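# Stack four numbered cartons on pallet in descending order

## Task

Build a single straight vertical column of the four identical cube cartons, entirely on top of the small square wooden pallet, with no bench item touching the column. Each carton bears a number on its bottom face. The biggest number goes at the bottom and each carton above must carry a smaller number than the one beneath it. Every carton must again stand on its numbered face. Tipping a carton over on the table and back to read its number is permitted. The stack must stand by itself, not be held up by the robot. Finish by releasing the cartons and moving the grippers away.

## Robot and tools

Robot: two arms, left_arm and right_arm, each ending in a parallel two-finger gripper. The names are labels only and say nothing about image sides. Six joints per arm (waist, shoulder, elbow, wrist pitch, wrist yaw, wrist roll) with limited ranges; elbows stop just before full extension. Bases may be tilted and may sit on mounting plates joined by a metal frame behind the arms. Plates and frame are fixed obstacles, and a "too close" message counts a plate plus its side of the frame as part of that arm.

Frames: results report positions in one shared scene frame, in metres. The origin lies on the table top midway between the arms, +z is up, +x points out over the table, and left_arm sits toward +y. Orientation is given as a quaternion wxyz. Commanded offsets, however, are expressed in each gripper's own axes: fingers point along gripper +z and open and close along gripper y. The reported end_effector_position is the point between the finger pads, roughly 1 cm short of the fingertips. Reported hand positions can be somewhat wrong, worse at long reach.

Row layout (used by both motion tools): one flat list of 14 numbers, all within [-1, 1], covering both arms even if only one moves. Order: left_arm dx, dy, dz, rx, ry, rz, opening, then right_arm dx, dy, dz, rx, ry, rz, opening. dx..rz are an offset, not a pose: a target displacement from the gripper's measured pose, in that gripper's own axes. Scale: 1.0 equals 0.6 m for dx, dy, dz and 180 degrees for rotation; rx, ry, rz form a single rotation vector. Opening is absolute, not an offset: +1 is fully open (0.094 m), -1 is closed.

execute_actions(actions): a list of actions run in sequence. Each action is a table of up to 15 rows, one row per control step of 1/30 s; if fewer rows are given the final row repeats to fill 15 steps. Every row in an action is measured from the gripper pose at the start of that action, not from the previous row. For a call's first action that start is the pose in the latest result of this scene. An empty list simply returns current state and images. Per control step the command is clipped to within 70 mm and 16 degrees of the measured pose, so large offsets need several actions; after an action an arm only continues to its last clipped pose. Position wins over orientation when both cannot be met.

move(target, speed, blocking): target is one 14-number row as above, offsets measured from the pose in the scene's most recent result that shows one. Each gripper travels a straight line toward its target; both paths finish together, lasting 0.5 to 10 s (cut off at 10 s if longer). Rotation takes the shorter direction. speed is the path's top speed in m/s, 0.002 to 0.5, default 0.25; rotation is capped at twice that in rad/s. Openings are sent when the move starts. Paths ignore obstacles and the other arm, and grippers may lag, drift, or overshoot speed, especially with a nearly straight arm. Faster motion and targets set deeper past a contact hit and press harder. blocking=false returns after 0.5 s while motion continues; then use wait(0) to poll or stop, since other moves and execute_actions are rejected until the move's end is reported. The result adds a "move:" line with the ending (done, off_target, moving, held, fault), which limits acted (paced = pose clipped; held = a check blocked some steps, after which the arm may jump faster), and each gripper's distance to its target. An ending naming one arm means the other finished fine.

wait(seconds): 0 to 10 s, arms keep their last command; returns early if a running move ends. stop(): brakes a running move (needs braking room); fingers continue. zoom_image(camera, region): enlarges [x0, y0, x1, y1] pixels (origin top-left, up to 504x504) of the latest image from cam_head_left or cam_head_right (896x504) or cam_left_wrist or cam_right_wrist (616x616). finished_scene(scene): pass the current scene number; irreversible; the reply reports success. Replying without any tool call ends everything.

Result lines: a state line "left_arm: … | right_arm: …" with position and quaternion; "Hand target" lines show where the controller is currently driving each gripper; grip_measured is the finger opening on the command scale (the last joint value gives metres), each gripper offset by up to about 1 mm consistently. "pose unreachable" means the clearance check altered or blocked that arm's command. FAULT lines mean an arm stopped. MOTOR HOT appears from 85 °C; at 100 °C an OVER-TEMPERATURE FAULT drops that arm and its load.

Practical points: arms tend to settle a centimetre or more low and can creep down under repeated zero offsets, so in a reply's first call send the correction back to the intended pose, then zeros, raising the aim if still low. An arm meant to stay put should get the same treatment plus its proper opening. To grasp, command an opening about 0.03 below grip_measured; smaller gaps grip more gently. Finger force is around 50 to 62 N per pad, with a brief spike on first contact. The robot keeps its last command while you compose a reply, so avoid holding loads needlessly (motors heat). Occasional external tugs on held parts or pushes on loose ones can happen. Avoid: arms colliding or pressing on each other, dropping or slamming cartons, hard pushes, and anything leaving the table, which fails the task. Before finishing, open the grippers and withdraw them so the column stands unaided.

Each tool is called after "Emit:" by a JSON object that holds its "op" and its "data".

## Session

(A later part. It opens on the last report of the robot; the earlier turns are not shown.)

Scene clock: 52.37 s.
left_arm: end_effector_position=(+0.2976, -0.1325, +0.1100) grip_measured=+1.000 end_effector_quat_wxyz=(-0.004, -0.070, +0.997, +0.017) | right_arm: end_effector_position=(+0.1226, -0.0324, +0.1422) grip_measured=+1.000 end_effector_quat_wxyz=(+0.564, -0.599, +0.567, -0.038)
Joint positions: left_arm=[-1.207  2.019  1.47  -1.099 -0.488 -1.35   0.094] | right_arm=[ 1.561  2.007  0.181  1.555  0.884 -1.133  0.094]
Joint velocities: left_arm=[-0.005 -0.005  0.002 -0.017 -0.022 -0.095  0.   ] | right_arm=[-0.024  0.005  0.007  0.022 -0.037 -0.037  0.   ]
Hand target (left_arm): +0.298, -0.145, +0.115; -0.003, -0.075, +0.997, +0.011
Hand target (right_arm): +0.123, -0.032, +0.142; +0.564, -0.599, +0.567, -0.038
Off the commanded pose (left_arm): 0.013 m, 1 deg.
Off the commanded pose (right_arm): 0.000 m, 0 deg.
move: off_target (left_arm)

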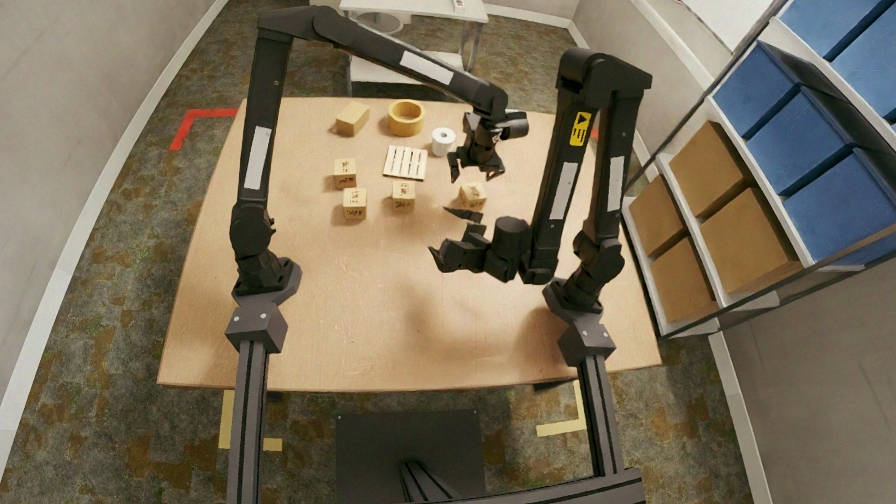

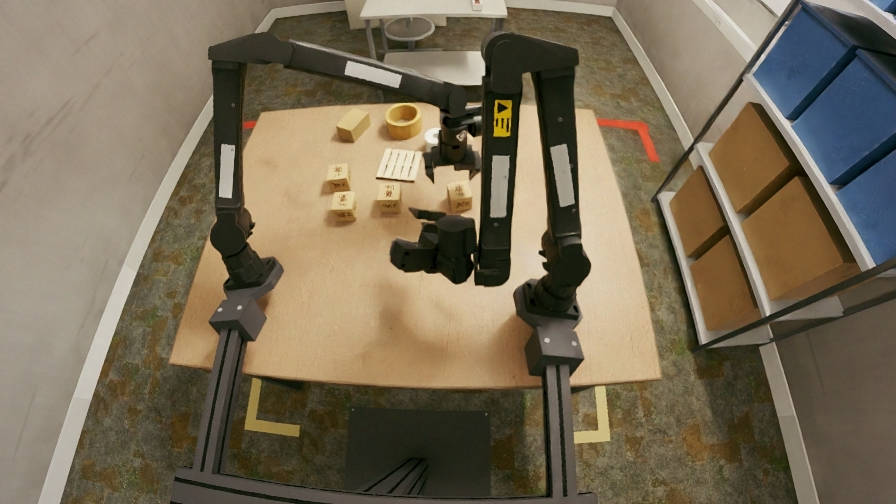

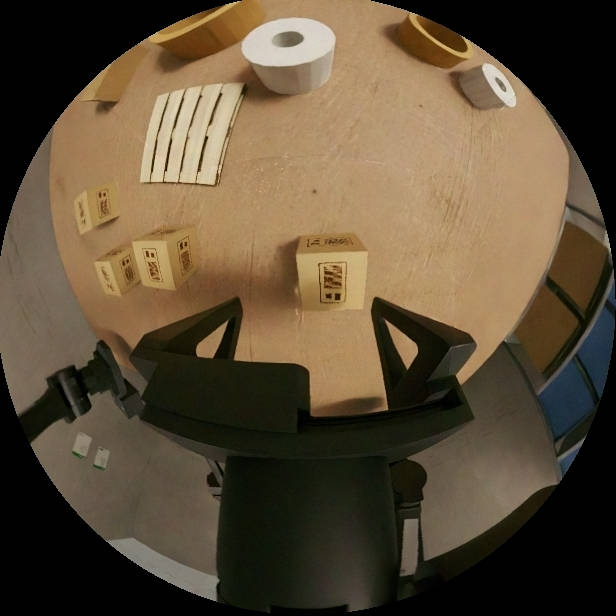

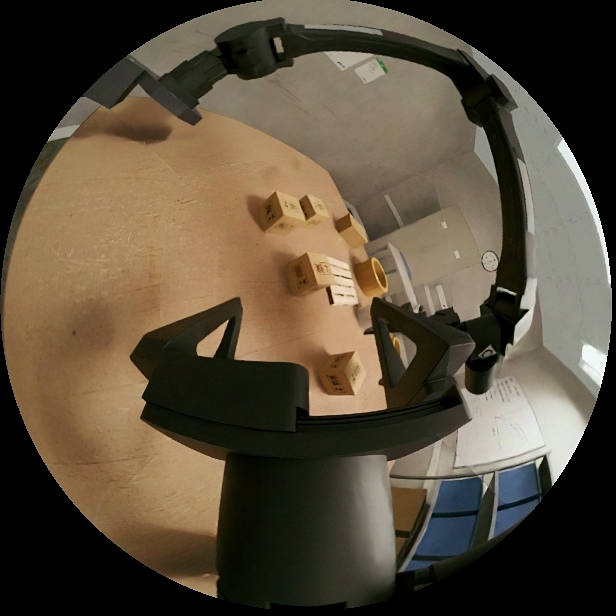

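Emit:
{"op": "move", "data": {"target": [0.03,-0.05,0.03,0.01,0,-0.01,1,0,0,0,0,0,0,1], "speed": 0.1}}

Scene clock: 53.53 s.
left_arm: end_effector_position=(+0.2812, -0.1463, +0.0833) grip_measured=+1.000 end_effector_quat_wxyz=(-0.007, -0.076, +0.997, +0.019) | right_arm: end_effector_position=(+0.1226, -0.0324, +0.1422) grip_measured=+1.000 end_effector_quat_wxyz=(+0.564, -0.599, +0.567, -0.038)
Joint positions: left_arm=[-1.215  2.083  1.476 -1.053 -0.483 -1.375  0.094] | right_arm=[ 1.561  2.007  0.181  1.555  0.884 -1.133  0.094]
Joint velocities: left_arm=[-0.005 -0.005  0.012  0.002 -0.007 -0.007  0.   ] | right_arm=[ 0.005 -0.005  0.007 -0.007 -0.022  0.007  0.   ]
Hand target (left_arm): +0.284, -0.164, +0.092; -0.003, -0.085, +0.996, +0.001
Hand target (right_arm): +0.123, -0.032, +0.142; +0.564, -0.599, +0.567, -0.038
Off the commanded pose (left_arm): 0.020 m, 2 deg.
Off the commanded pose (right_arm): 0.000 m, 0 deg.
move: off_target (left_arm)

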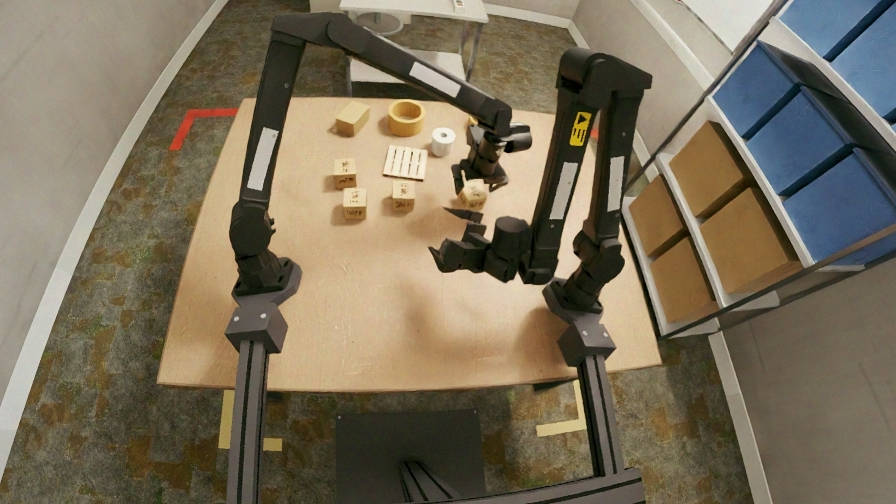

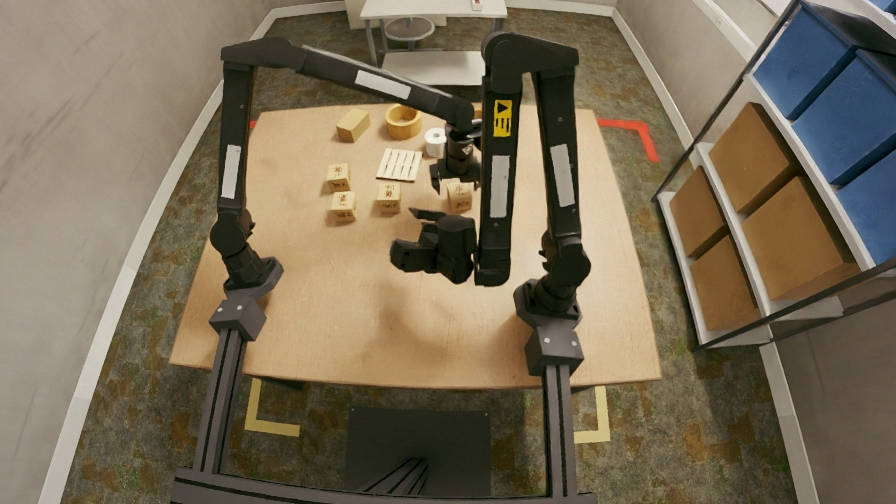

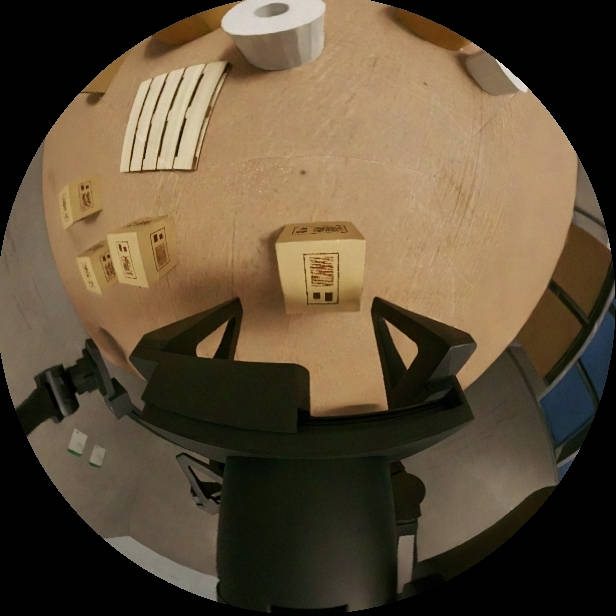

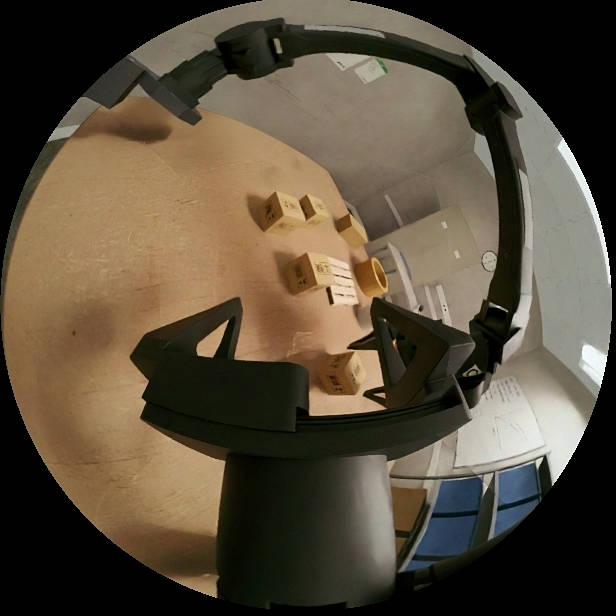

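Emit:
{"op": "move", "data": {"target": [0.008,-0.025,0.078,0.012,-0.004,-0.01,1,0,0,0,0,0,0,1], "speed": 0.08}}

Scene clock: 54.67 s.
left_arm: end_effector_position=(+0.2760, -0.1600, +0.0441) grip_measured=+1.000 end_effector_quat_wxyz=(-0.000, -0.095, +0.996, -0.001) | right_arm: end_effector_position=(+0.1226, -0.0324, +0.1422) grip_measured=+1.000 end_effector_quat_wxyz=(+0.564, -0.599, +0.567, -0.038)
Joint positions: left_arm=[-1.199  2.139  1.451 -0.915 -0.485 -1.371  0.094] | right_arm=[ 1.561  2.007  0.181  1.555  0.884 -1.133  0.094]
Joint velocities: left_arm=[-0.015 -0.005  0.002 -0.002  0.037 -0.022  0.   ] | right_arm=[ 0.005 -0.005  0.007 -0.007 -0.037  0.037  0.   ]
Hand target (left_arm): +0.278, -0.160, +0.036; +0.001, -0.092, +0.996, +0.001
Hand target (right_arm): +0.123, -0.032, +0.142; +0.564, -0.599, +0.567, -0.038
Off the commanded pose (left_arm): 0.008 m, 0 deg.
Off the commanded pose (right_arm): 0.000 m, 0 deg.
move: done

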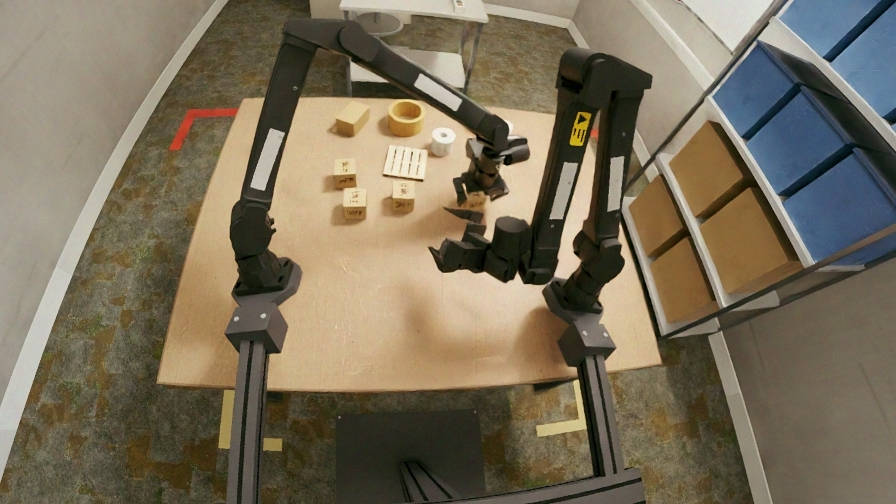

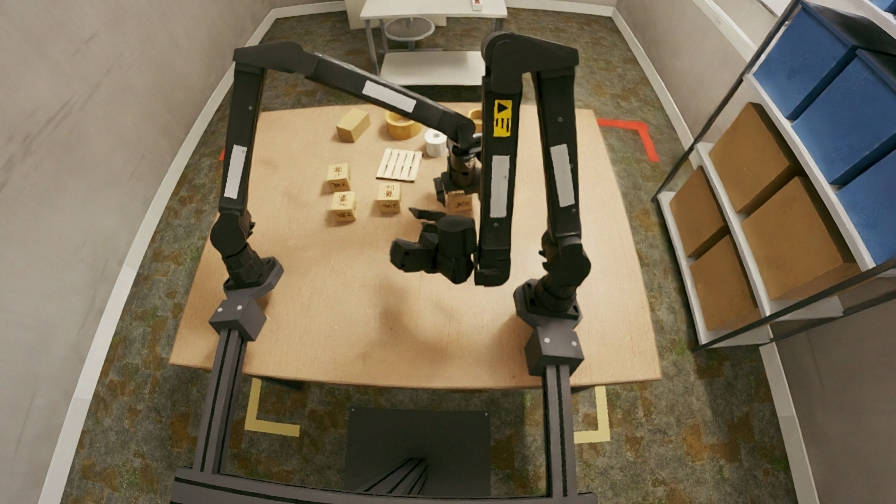

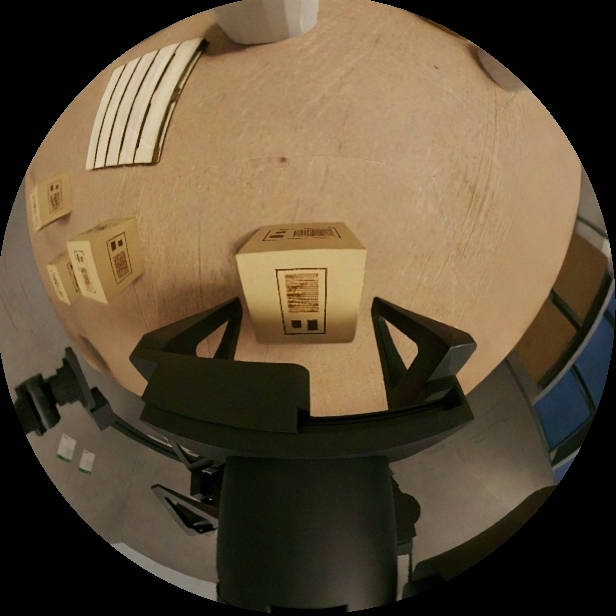

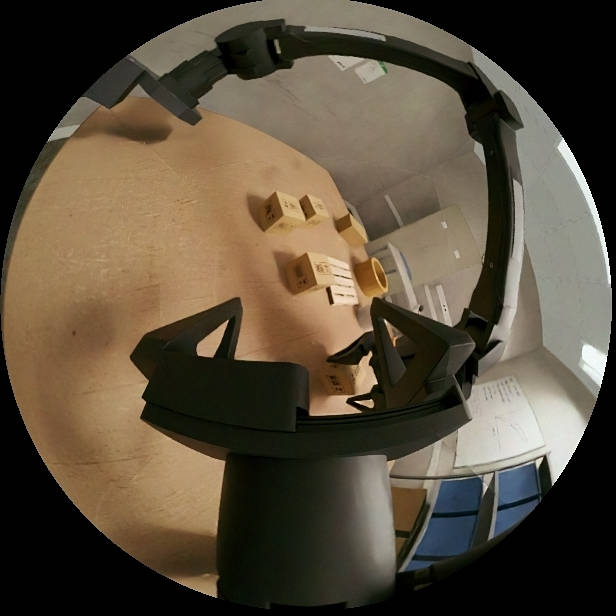

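Emit:
{"op": "execute_actions", "data": {"actions": [[[0,0,0,0,0,0,0.18,0,0,0,0,0,0,1]],[[0,0,0,0,0,0,0.18,0,0,0,0,0,0,1]],[[-0.02,0,-0.11,0,0,0,0.18,0,0,0,0,0,0,1]]]}}

Emit:
{"op": "move", "data": {"target": [-0.086,0.35,-0.27,0,0,0.055,0.18,0,0,0,0,0,0,1]}}

Emit:
{"op": "move", "data": {"target": [0,0,-0.01,0.15,0.22,0,0.18,0,0,0,0,0,0,1]}}

Emit:
{"op": "zoom_image", "data": {"camera": "cam_right_wrist", "region": [340,120,500,280]}}

Emit:
{"op": "move", "data": {"target": [0,0,0,-0.14,-0.23,0.03,0.18,0,0,0,0,0,0,1]}}

Scene clock: 56.53 s.
left_arm: end_effector_position=(+0.2815, -0.1461, +0.0929) grip_measured=+0.225 end_effector_quat_wxyz=(-0.004, -0.085, +0.996, +0.015) | right_arm: end_effector_position=(+0.1226, -0.0324, +0.1422) grip_measured=+1.000 end_effector_quat_wxyz=(+0.564, -0.599, +0.567, -0.038)
Joint positions: left_arm=[-1.223  2.066  1.473 -1.06  -0.485 -1.396  0.058] | right_arm=[ 1.561  2.007  0.181  1.555  0.884 -1.133  0.094]
Joint velocities: left_arm=[-0.005  0.005 -0.017 -0.027 -0.037 -0.066  0.   ] | right_arm=[ 0.015  0.005  0.002 -0.002 -0.007 -0.081  0.   ]
Hand target (left_arm): +0.288, -0.157, +0.110; -0.000, -0.094, +0.996, -0.001
Hand target (right_arm): +0.123, -0.032, +0.142; +0.564, -0.599, +0.567, -0.038
Off the commanded pose (left_arm): 0.021 m, 2 deg.
Off the commanded pose (right_arm): 0.000 m, 0 deg.

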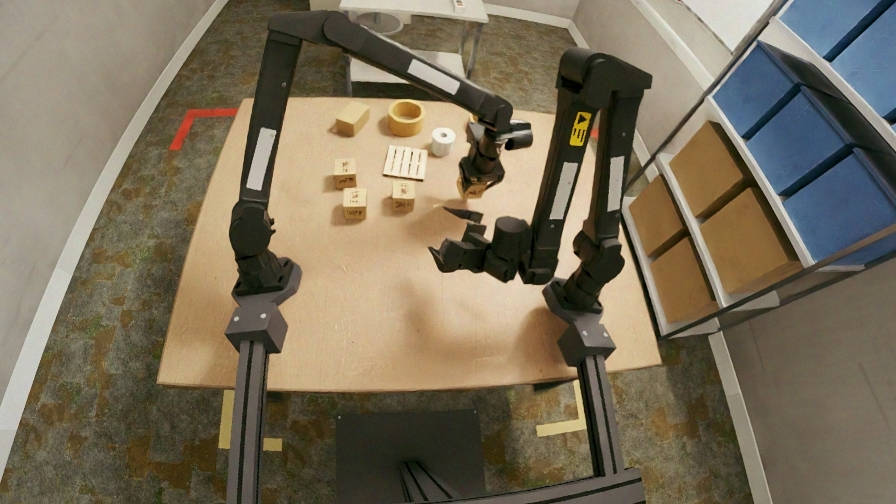

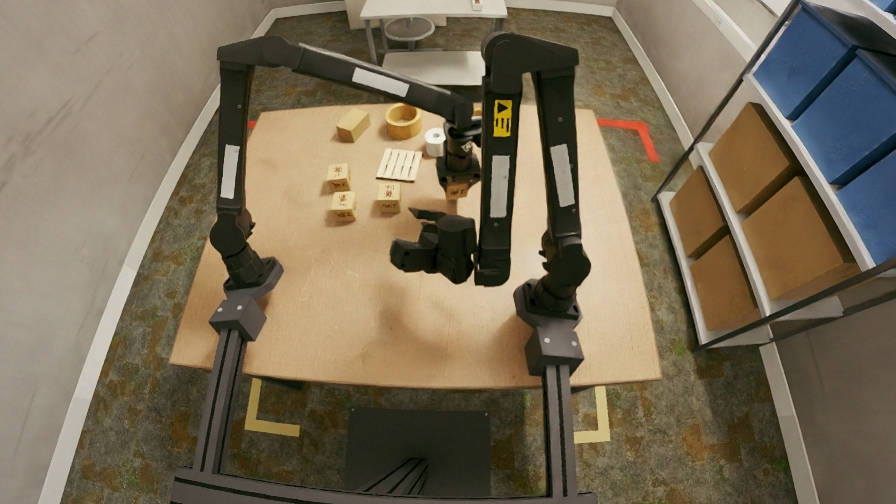

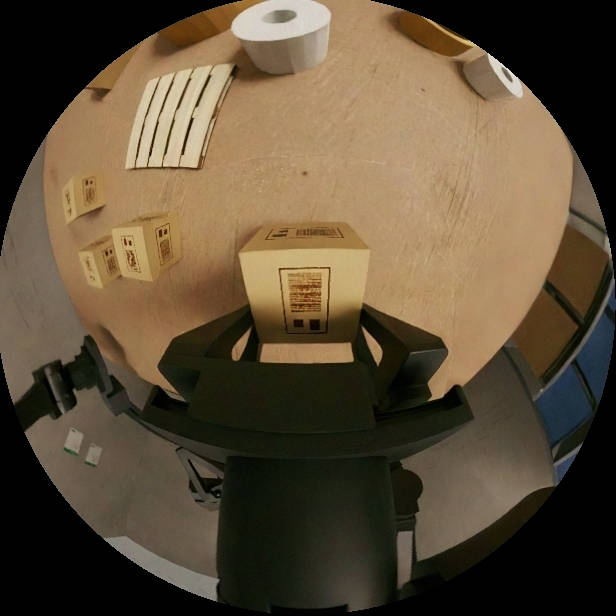

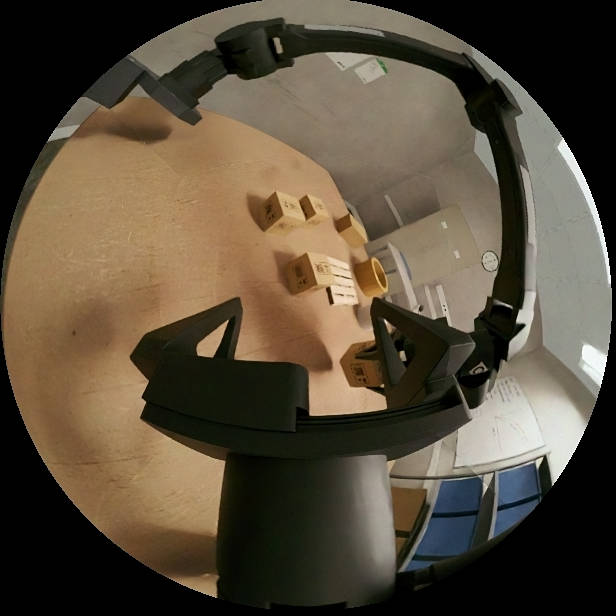

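Scene clock: 58.07 s.
left_arm: end_effector_position=(+0.2964, +0.0648, +0.2603) grip_measured=+0.225 end_effector_quat_wxyz=(-0.004, -0.005, +1.000, +0.010) | right_arm: end_effector_position=(+0.1226, -0.0324, +0.1422) grip_measured=+1.000 end_effector_quat_wxyz=(+0.564, -0.599, +0.567, -0.038)
Joint positions: left_arm=[-1.223  1.399  1.137 -1.38  -0.485 -1.231  0.058] | right_arm=[ 1.561  2.007  0.181  1.555  0.884 -1.133  0.094]
Joint velocities: left_arm=[ 0.015 -0.015  0.002  0.017 -0.037  0.037 -0.001] | right_arm=[-0.015 -0.024  0.002 -0.012 -0.051  0.037  0.   ]
Hand target (left_arm): +0.298, +0.066, +0.260; -0.005, +0.001, +1.000, +0.014
Hand target (right_arm): +0.123, -0.032, +0.142; +0.564, -0.599, +0.567, -0.038
Off the commanded pose (left_arm): 0.002 m, 1 deg.
Off the commanded pose (right_arm): 0.000 m, 0 deg.
move: done

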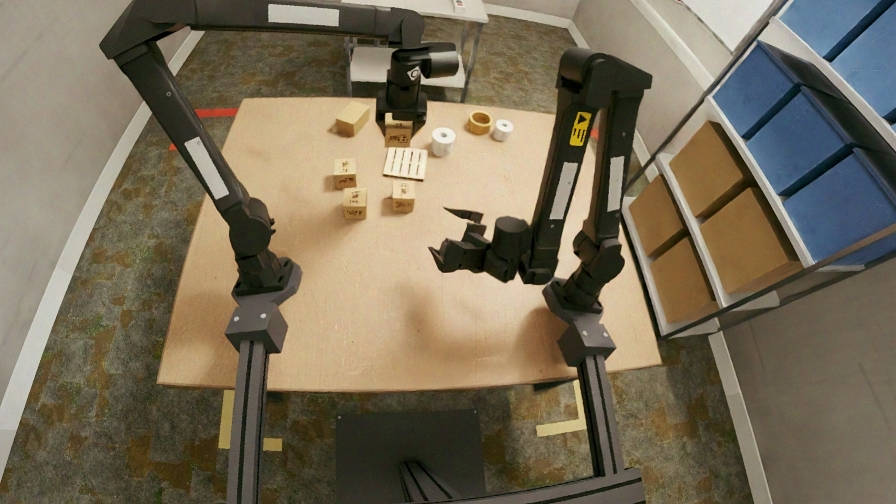

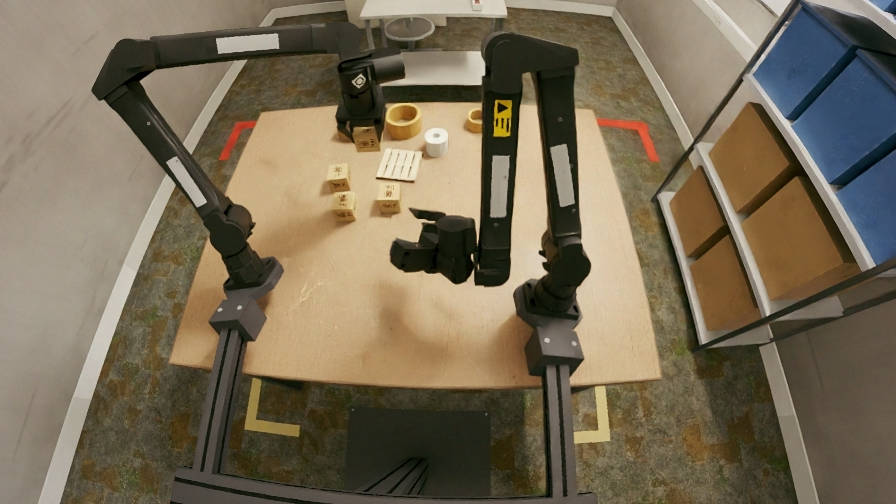

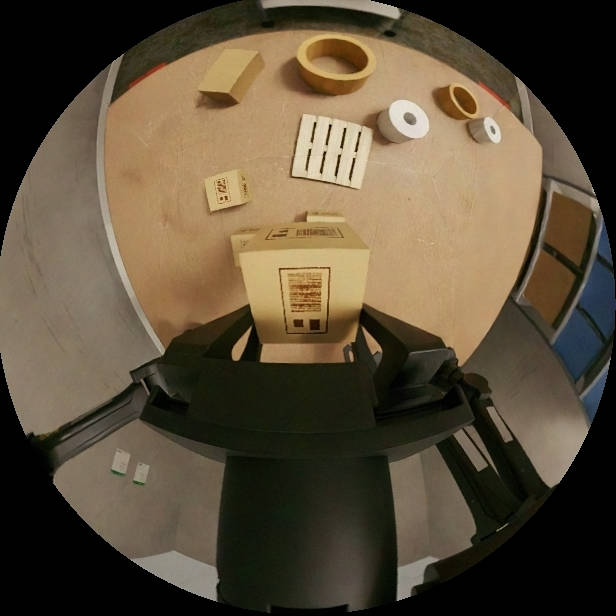

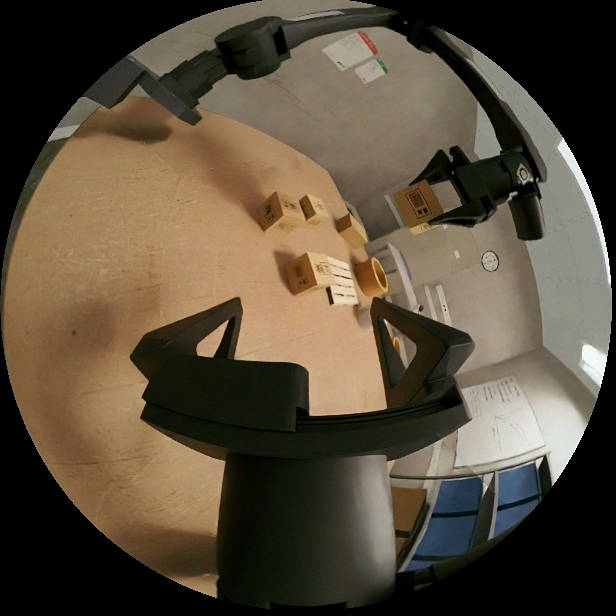

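Scene clock: 60.20 s.
left_arm: end_effector_position=(+0.2958, +0.0634, +0.2648) grip_measured=+0.225 end_effector_quat_wxyz=(-0.338, -0.014, +0.915, -0.220) | right_arm: end_effector_position=(+0.1226, -0.0324, +0.1422) grip_measured=+1.000 end_effector_quat_wxyz=(+0.564, -0.599, +0.567, -0.038)
Joint positions: left_arm=[-0.868  1.356  1.131 -1.34   0.35  -0.85   0.058] | right_arm=[ 1.561  2.007  0.181  1.555  0.884 -1.133  0.094]
Joint velocities: left_arm=[-0.015  0.005 -0.007  0.007  0.022  0.007 -0.001] | right_arm=[-0.005 -0.015 -0.027  0.002  0.051 -0.037  0.   ]
Hand target (left_arm): +0.296, +0.065, +0.266; -0.340, -0.009, +0.914, -0.222
Hand target (right_arm): +0.123, -0.032, +0.142; +0.564, -0.599, +0.567, -0.038
Off the commanded pose (left_arm): 0.002 m, 1 deg.
Off the commanded pose (right_arm): 0.000 m, 0 deg.
move: done

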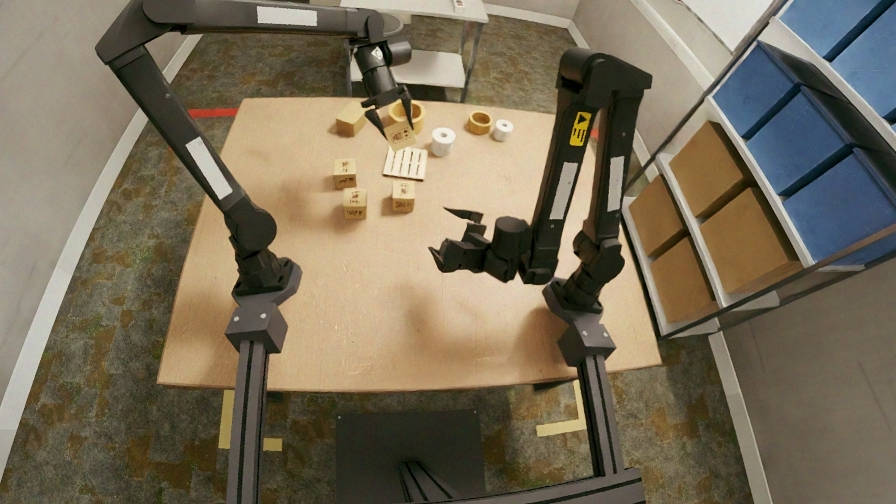

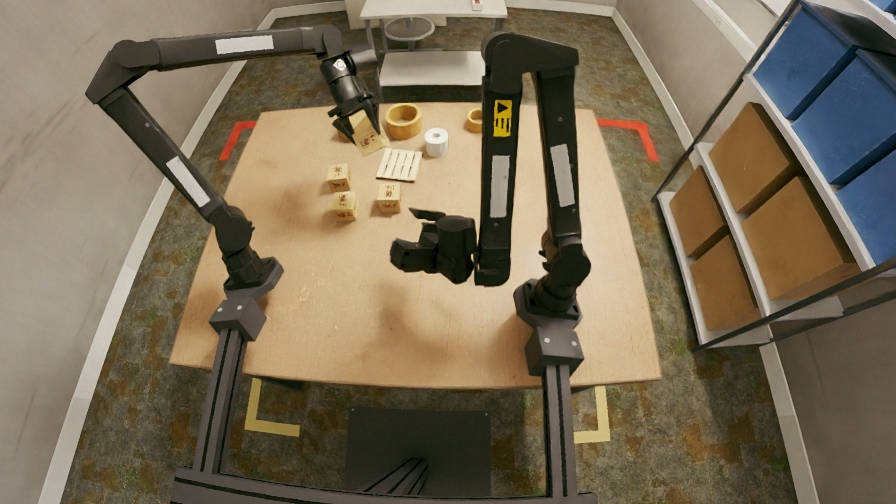

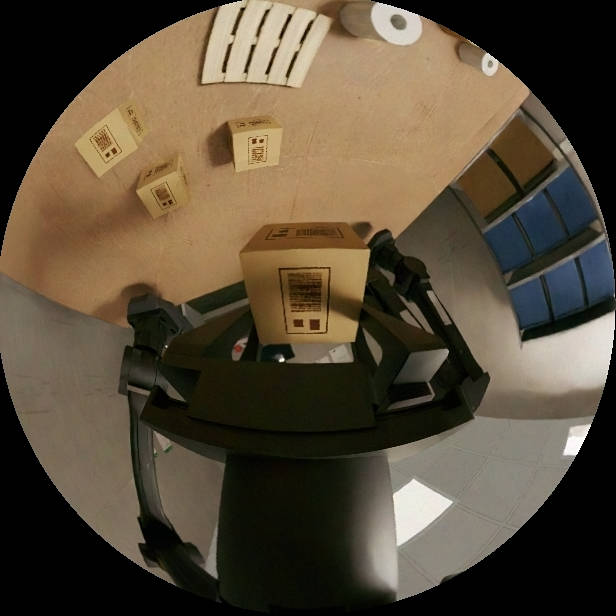

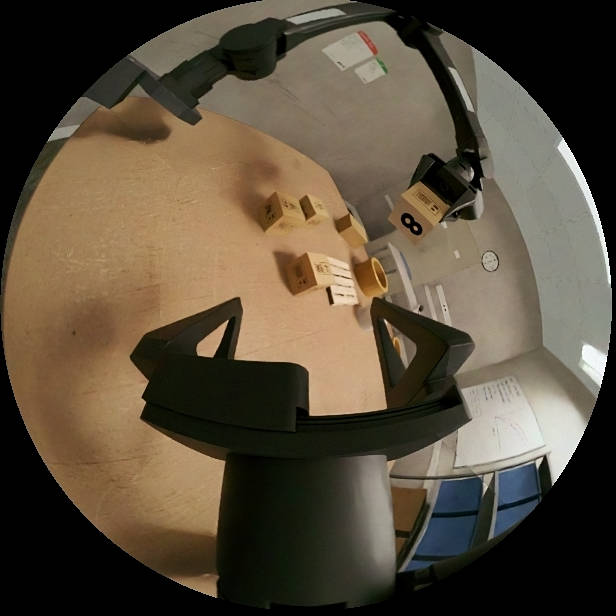

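Region (340, 120, 500, 280) of cam_right_wrist's 616x616 image, scaled by 3.150, with more detail than that image has.

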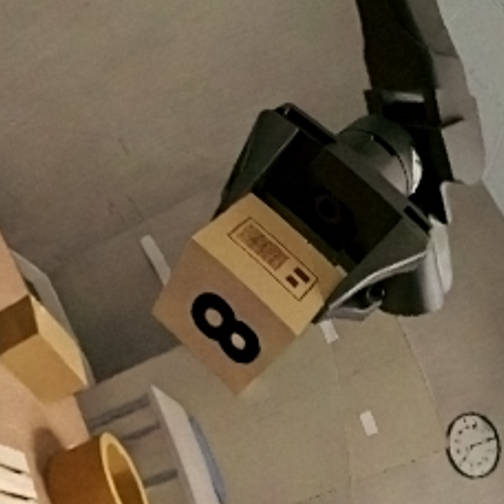

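Scene clock: 62.30 s.
left_arm: end_effector_position=(+0.2992, +0.0654, +0.2665) grip_measured=+0.225 end_effector_quat_wxyz=(+0.023, +0.024, +0.999, -0.022) | right_arm: end_effector_position=(+0.1226, -0.0324, +0.1422) grip_measured=+1.000 end_effector_quat_wxyz=(+0.564, -0.599, +0.567, -0.038)
Joint positions: left_arm=[-1.234  1.346  1.1   -1.313 -0.512 -1.144  0.058] | right_arm=[ 1.561  2.007  0.181  1.555  0.884 -1.133  0.094]
Joint velocities: left_arm=[-0.015 -0.005 -0.022  0.007  0.007  0.007 -0.   ] | right_arm=[-0.005 -0.015  0.007  0.007  0.037 -0.037  0.   ]
Hand target (left_arm): +0.296, +0.063, +0.265; +0.023, +0.024, +0.999, -0.015
Hand target (right_arm): +0.123, -0.032, +0.142; +0.564, -0.599, +0.567, -0.038
Off the commanded pose (left_arm): 0.004 m, 1 deg.
Off the commanded pose (right_arm): 0.000 m, 0 deg.
move: done

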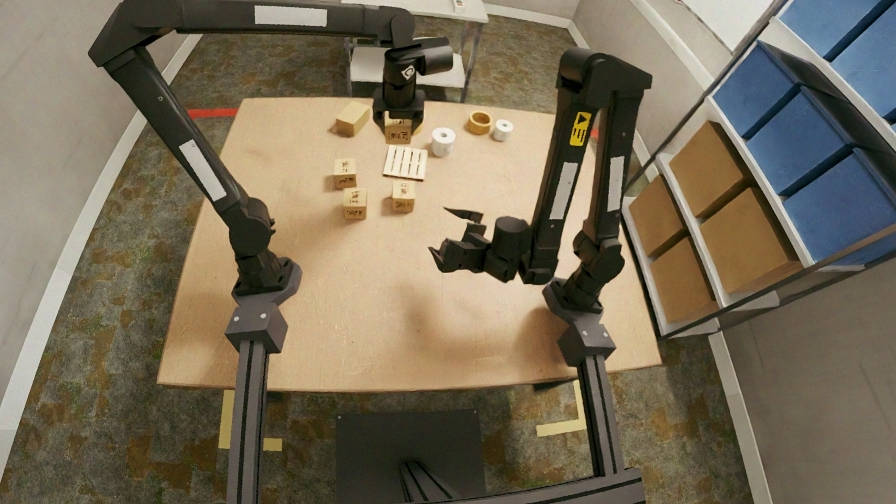

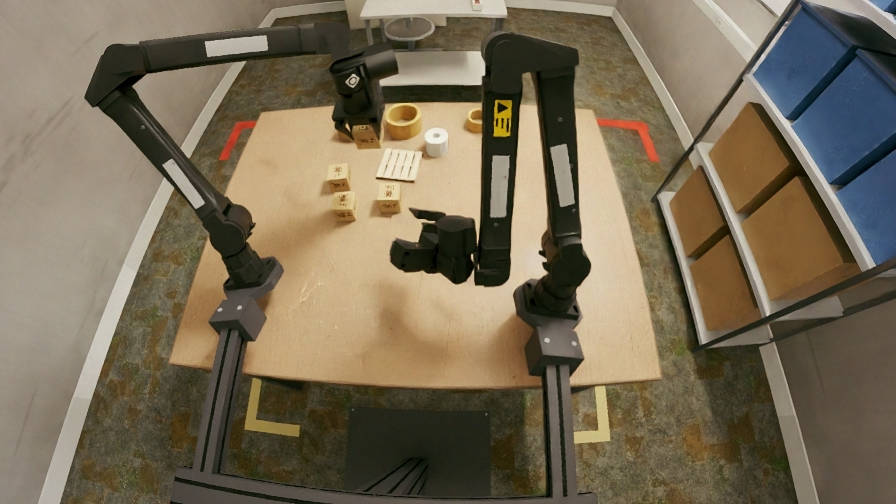

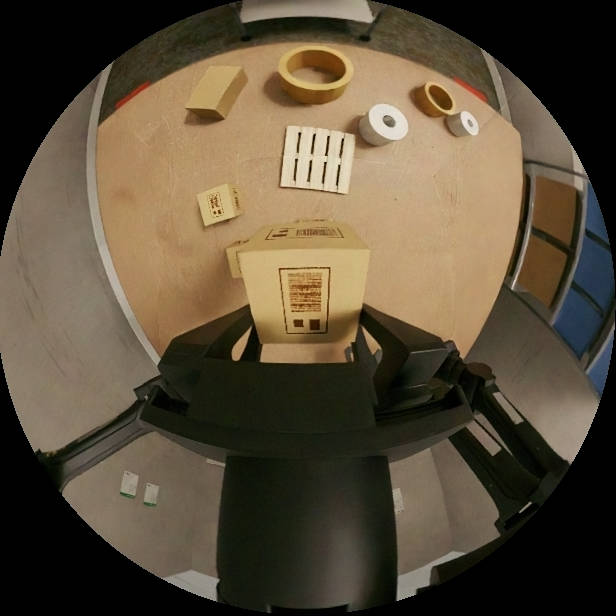

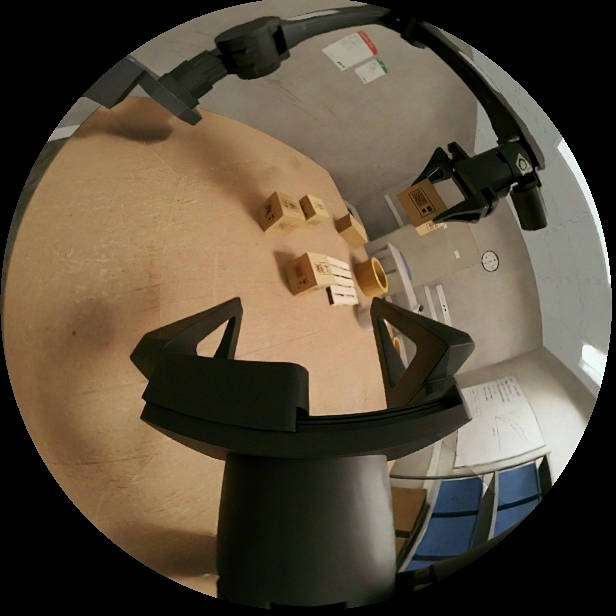

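Emit:
{"op": "move", "data": {"target": [-0.21,-0.06,0.29,-0.014,0.015,0.03,0.18,0,0,0,0,0,0,1]}}

Scene clock: 64.10 s.
left_arm: end_effector_position=(+0.4168, +0.0265, +0.0911) grip_measured=+0.225 end_effector_quat_wxyz=(-0.013, +0.071, +0.997, +0.015) | right_arm: end_effector_position=(+0.1226, -0.0324, +0.1422) grip_measured=+1.000 end_effector_quat_wxyz=(+0.564, -0.599, +0.567, -0.038)
Joint positions: left_arm=[-0.875  1.737  1.238 -0.981 -0.475 -0.696  0.058] | right_arm=[ 1.561  2.007  0.181  1.555  0.884 -1.133  0.094]
Joint velocities: left_arm=[-0.015 -0.005 -0.007 -0.007  0.066  0.051 -0.   ] | right_arm=[ 0.005 -0.005 -0.017 -0.012  0.022 -0.066  0.   ]
Hand target (left_arm): +0.430, +0.015, +0.101; -0.001, +0.071, +0.997, +0.001
Hand target (right_arm): +0.123, -0.032, +0.142; +0.564, -0.599, +0.567, -0.038
Off the commanded pose (left_arm): 0.020 m, 2 deg.
Off the commanded pose (right_arm): 0.000 m, 0 deg.
move: off_target (left_arm)

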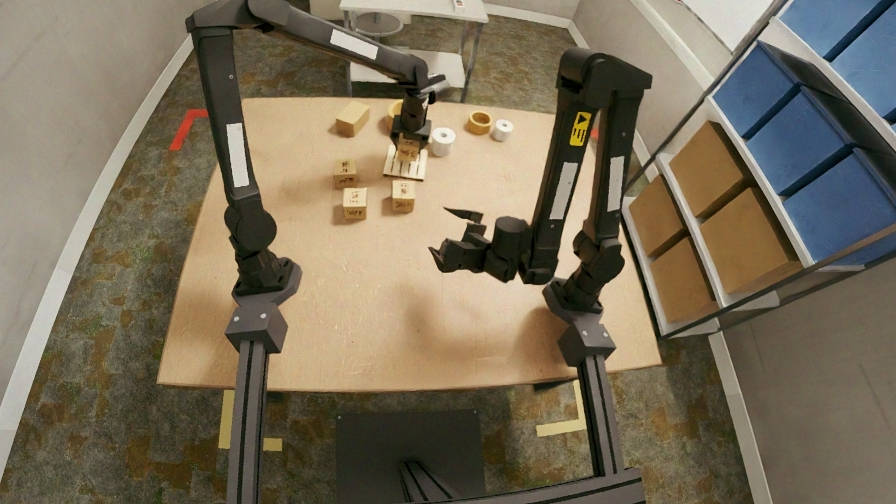

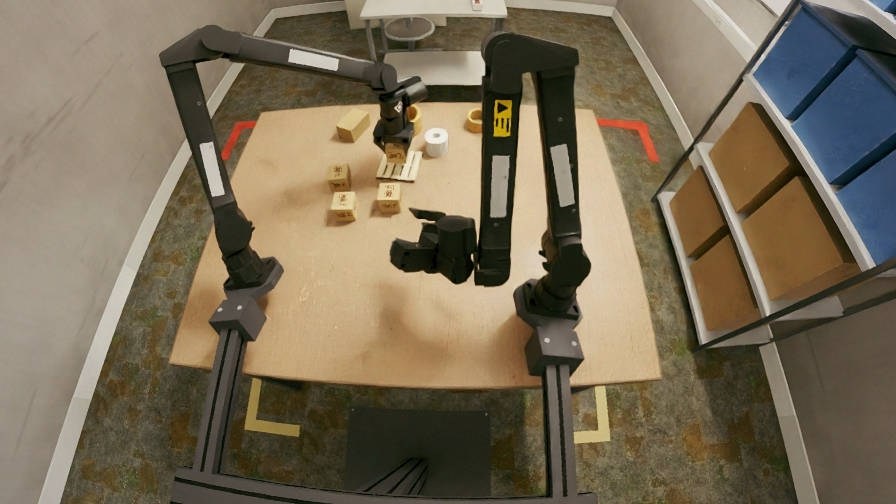

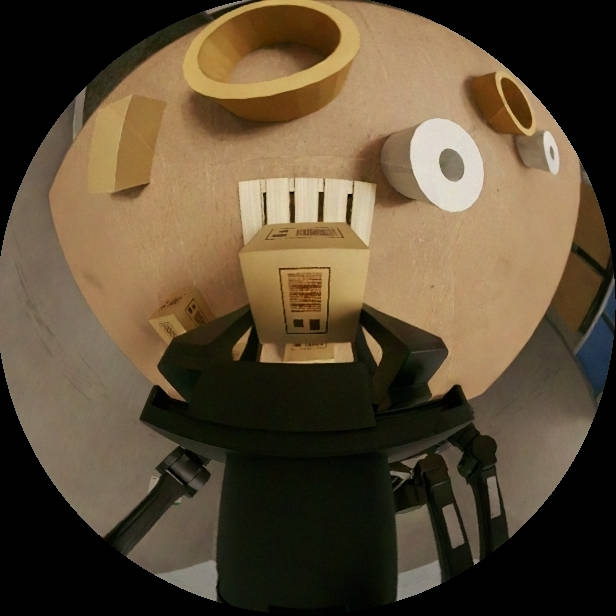

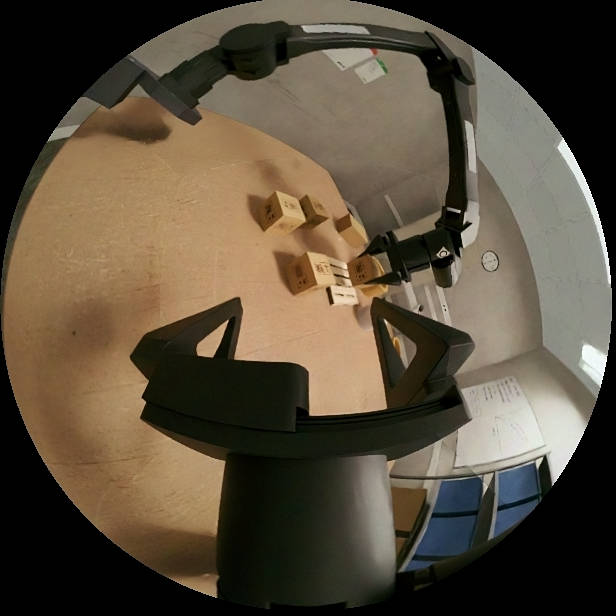

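Centred laterally.

Emit:
{"op": "move", "data": {"target": [-0.005,0.004,0.055,0.009,-0.008,0,0.18,0,0,0,0,0,0,1], "speed": 0.05}}

Emit:
{"op": "zoom_image", "data": {"camera": "cam_head_left", "region": [350,90,470,210]}}

Scene clock: 65.30 s.
left_arm: end_effector_position=(+0.4188, +0.0308, +0.0652) grip_measured=+0.225 end_effector_quat_wxyz=(+0.001, +0.067, +0.998, +0.000) | right_arm: end_effector_position=(+0.1226, -0.0324, +0.1422) grip_measured=+1.000 end_effector_quat_wxyz=(+0.564, -0.599, +0.567, -0.038)
Joint positions: left_arm=[-0.842  1.743  1.179 -0.854 -0.467 -0.648  0.058] | right_arm=[ 1.561  2.007  0.181  1.555  0.884 -1.133  0.094]
Joint velocities: left_arm=[-0.005 -0.005  0.017 -0.007 -0.007 -0.022  0.   ] | right_arm=[ 0.005 -0.005 -0.012  0.002 -0.037  0.037  0.   ]
Hand target (left_arm): +0.419, +0.029, +0.058; -0.001, +0.071, +0.997, +0.000
Hand target (right_arm): +0.123, -0.032, +0.142; +0.564, -0.599, +0.567, -0.038
Off the commanded pose (left_arm): 0.007 m, 1 deg.
Off the commanded pose (right_arm): 0.000 m, 0 deg.
move: done

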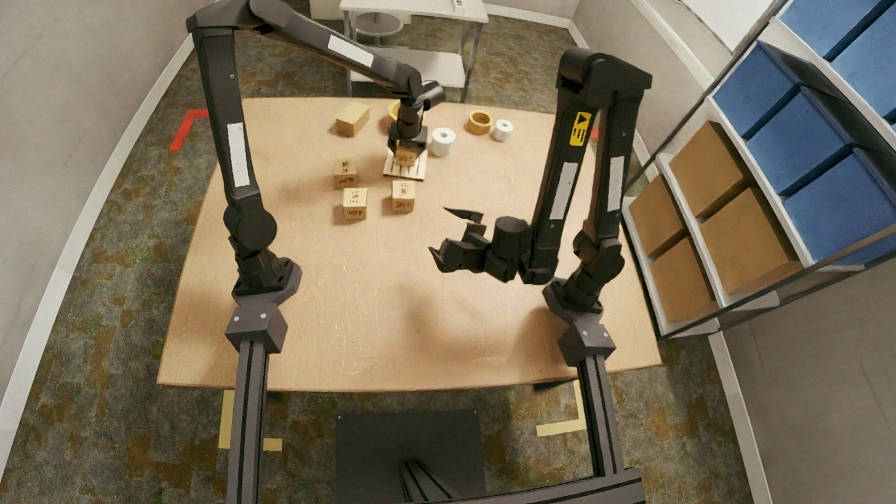

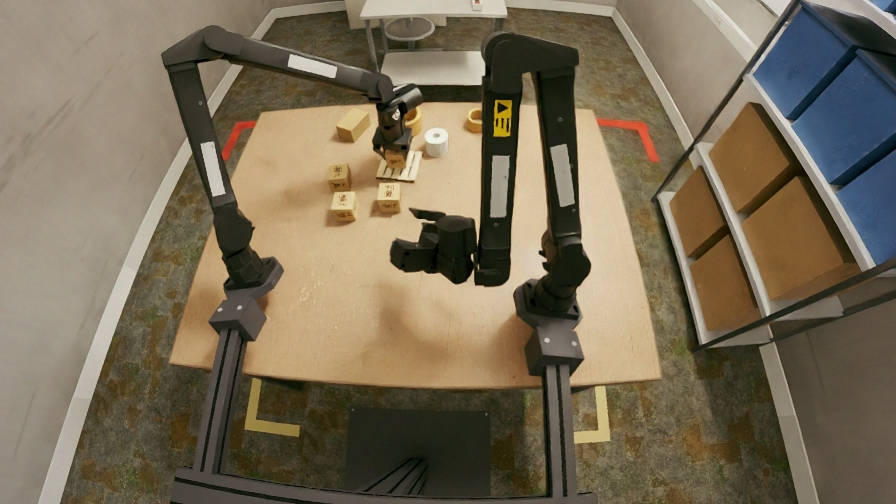

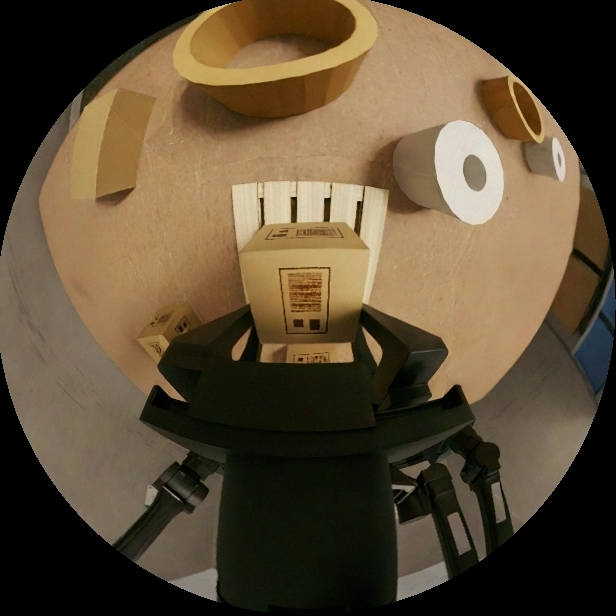

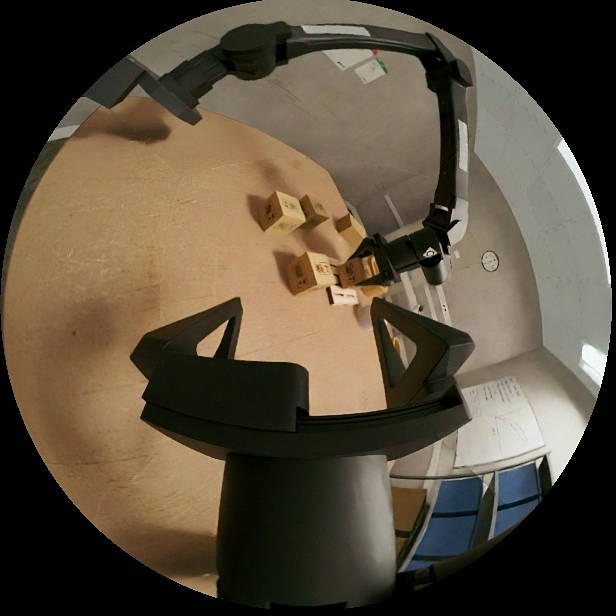

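Region (350, 90, 470, 210) of cam_head_left's 896x504 image, scaled by 4.200, with more detail than that image has.

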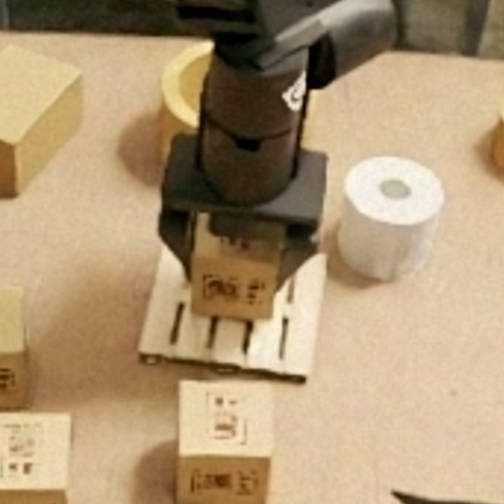

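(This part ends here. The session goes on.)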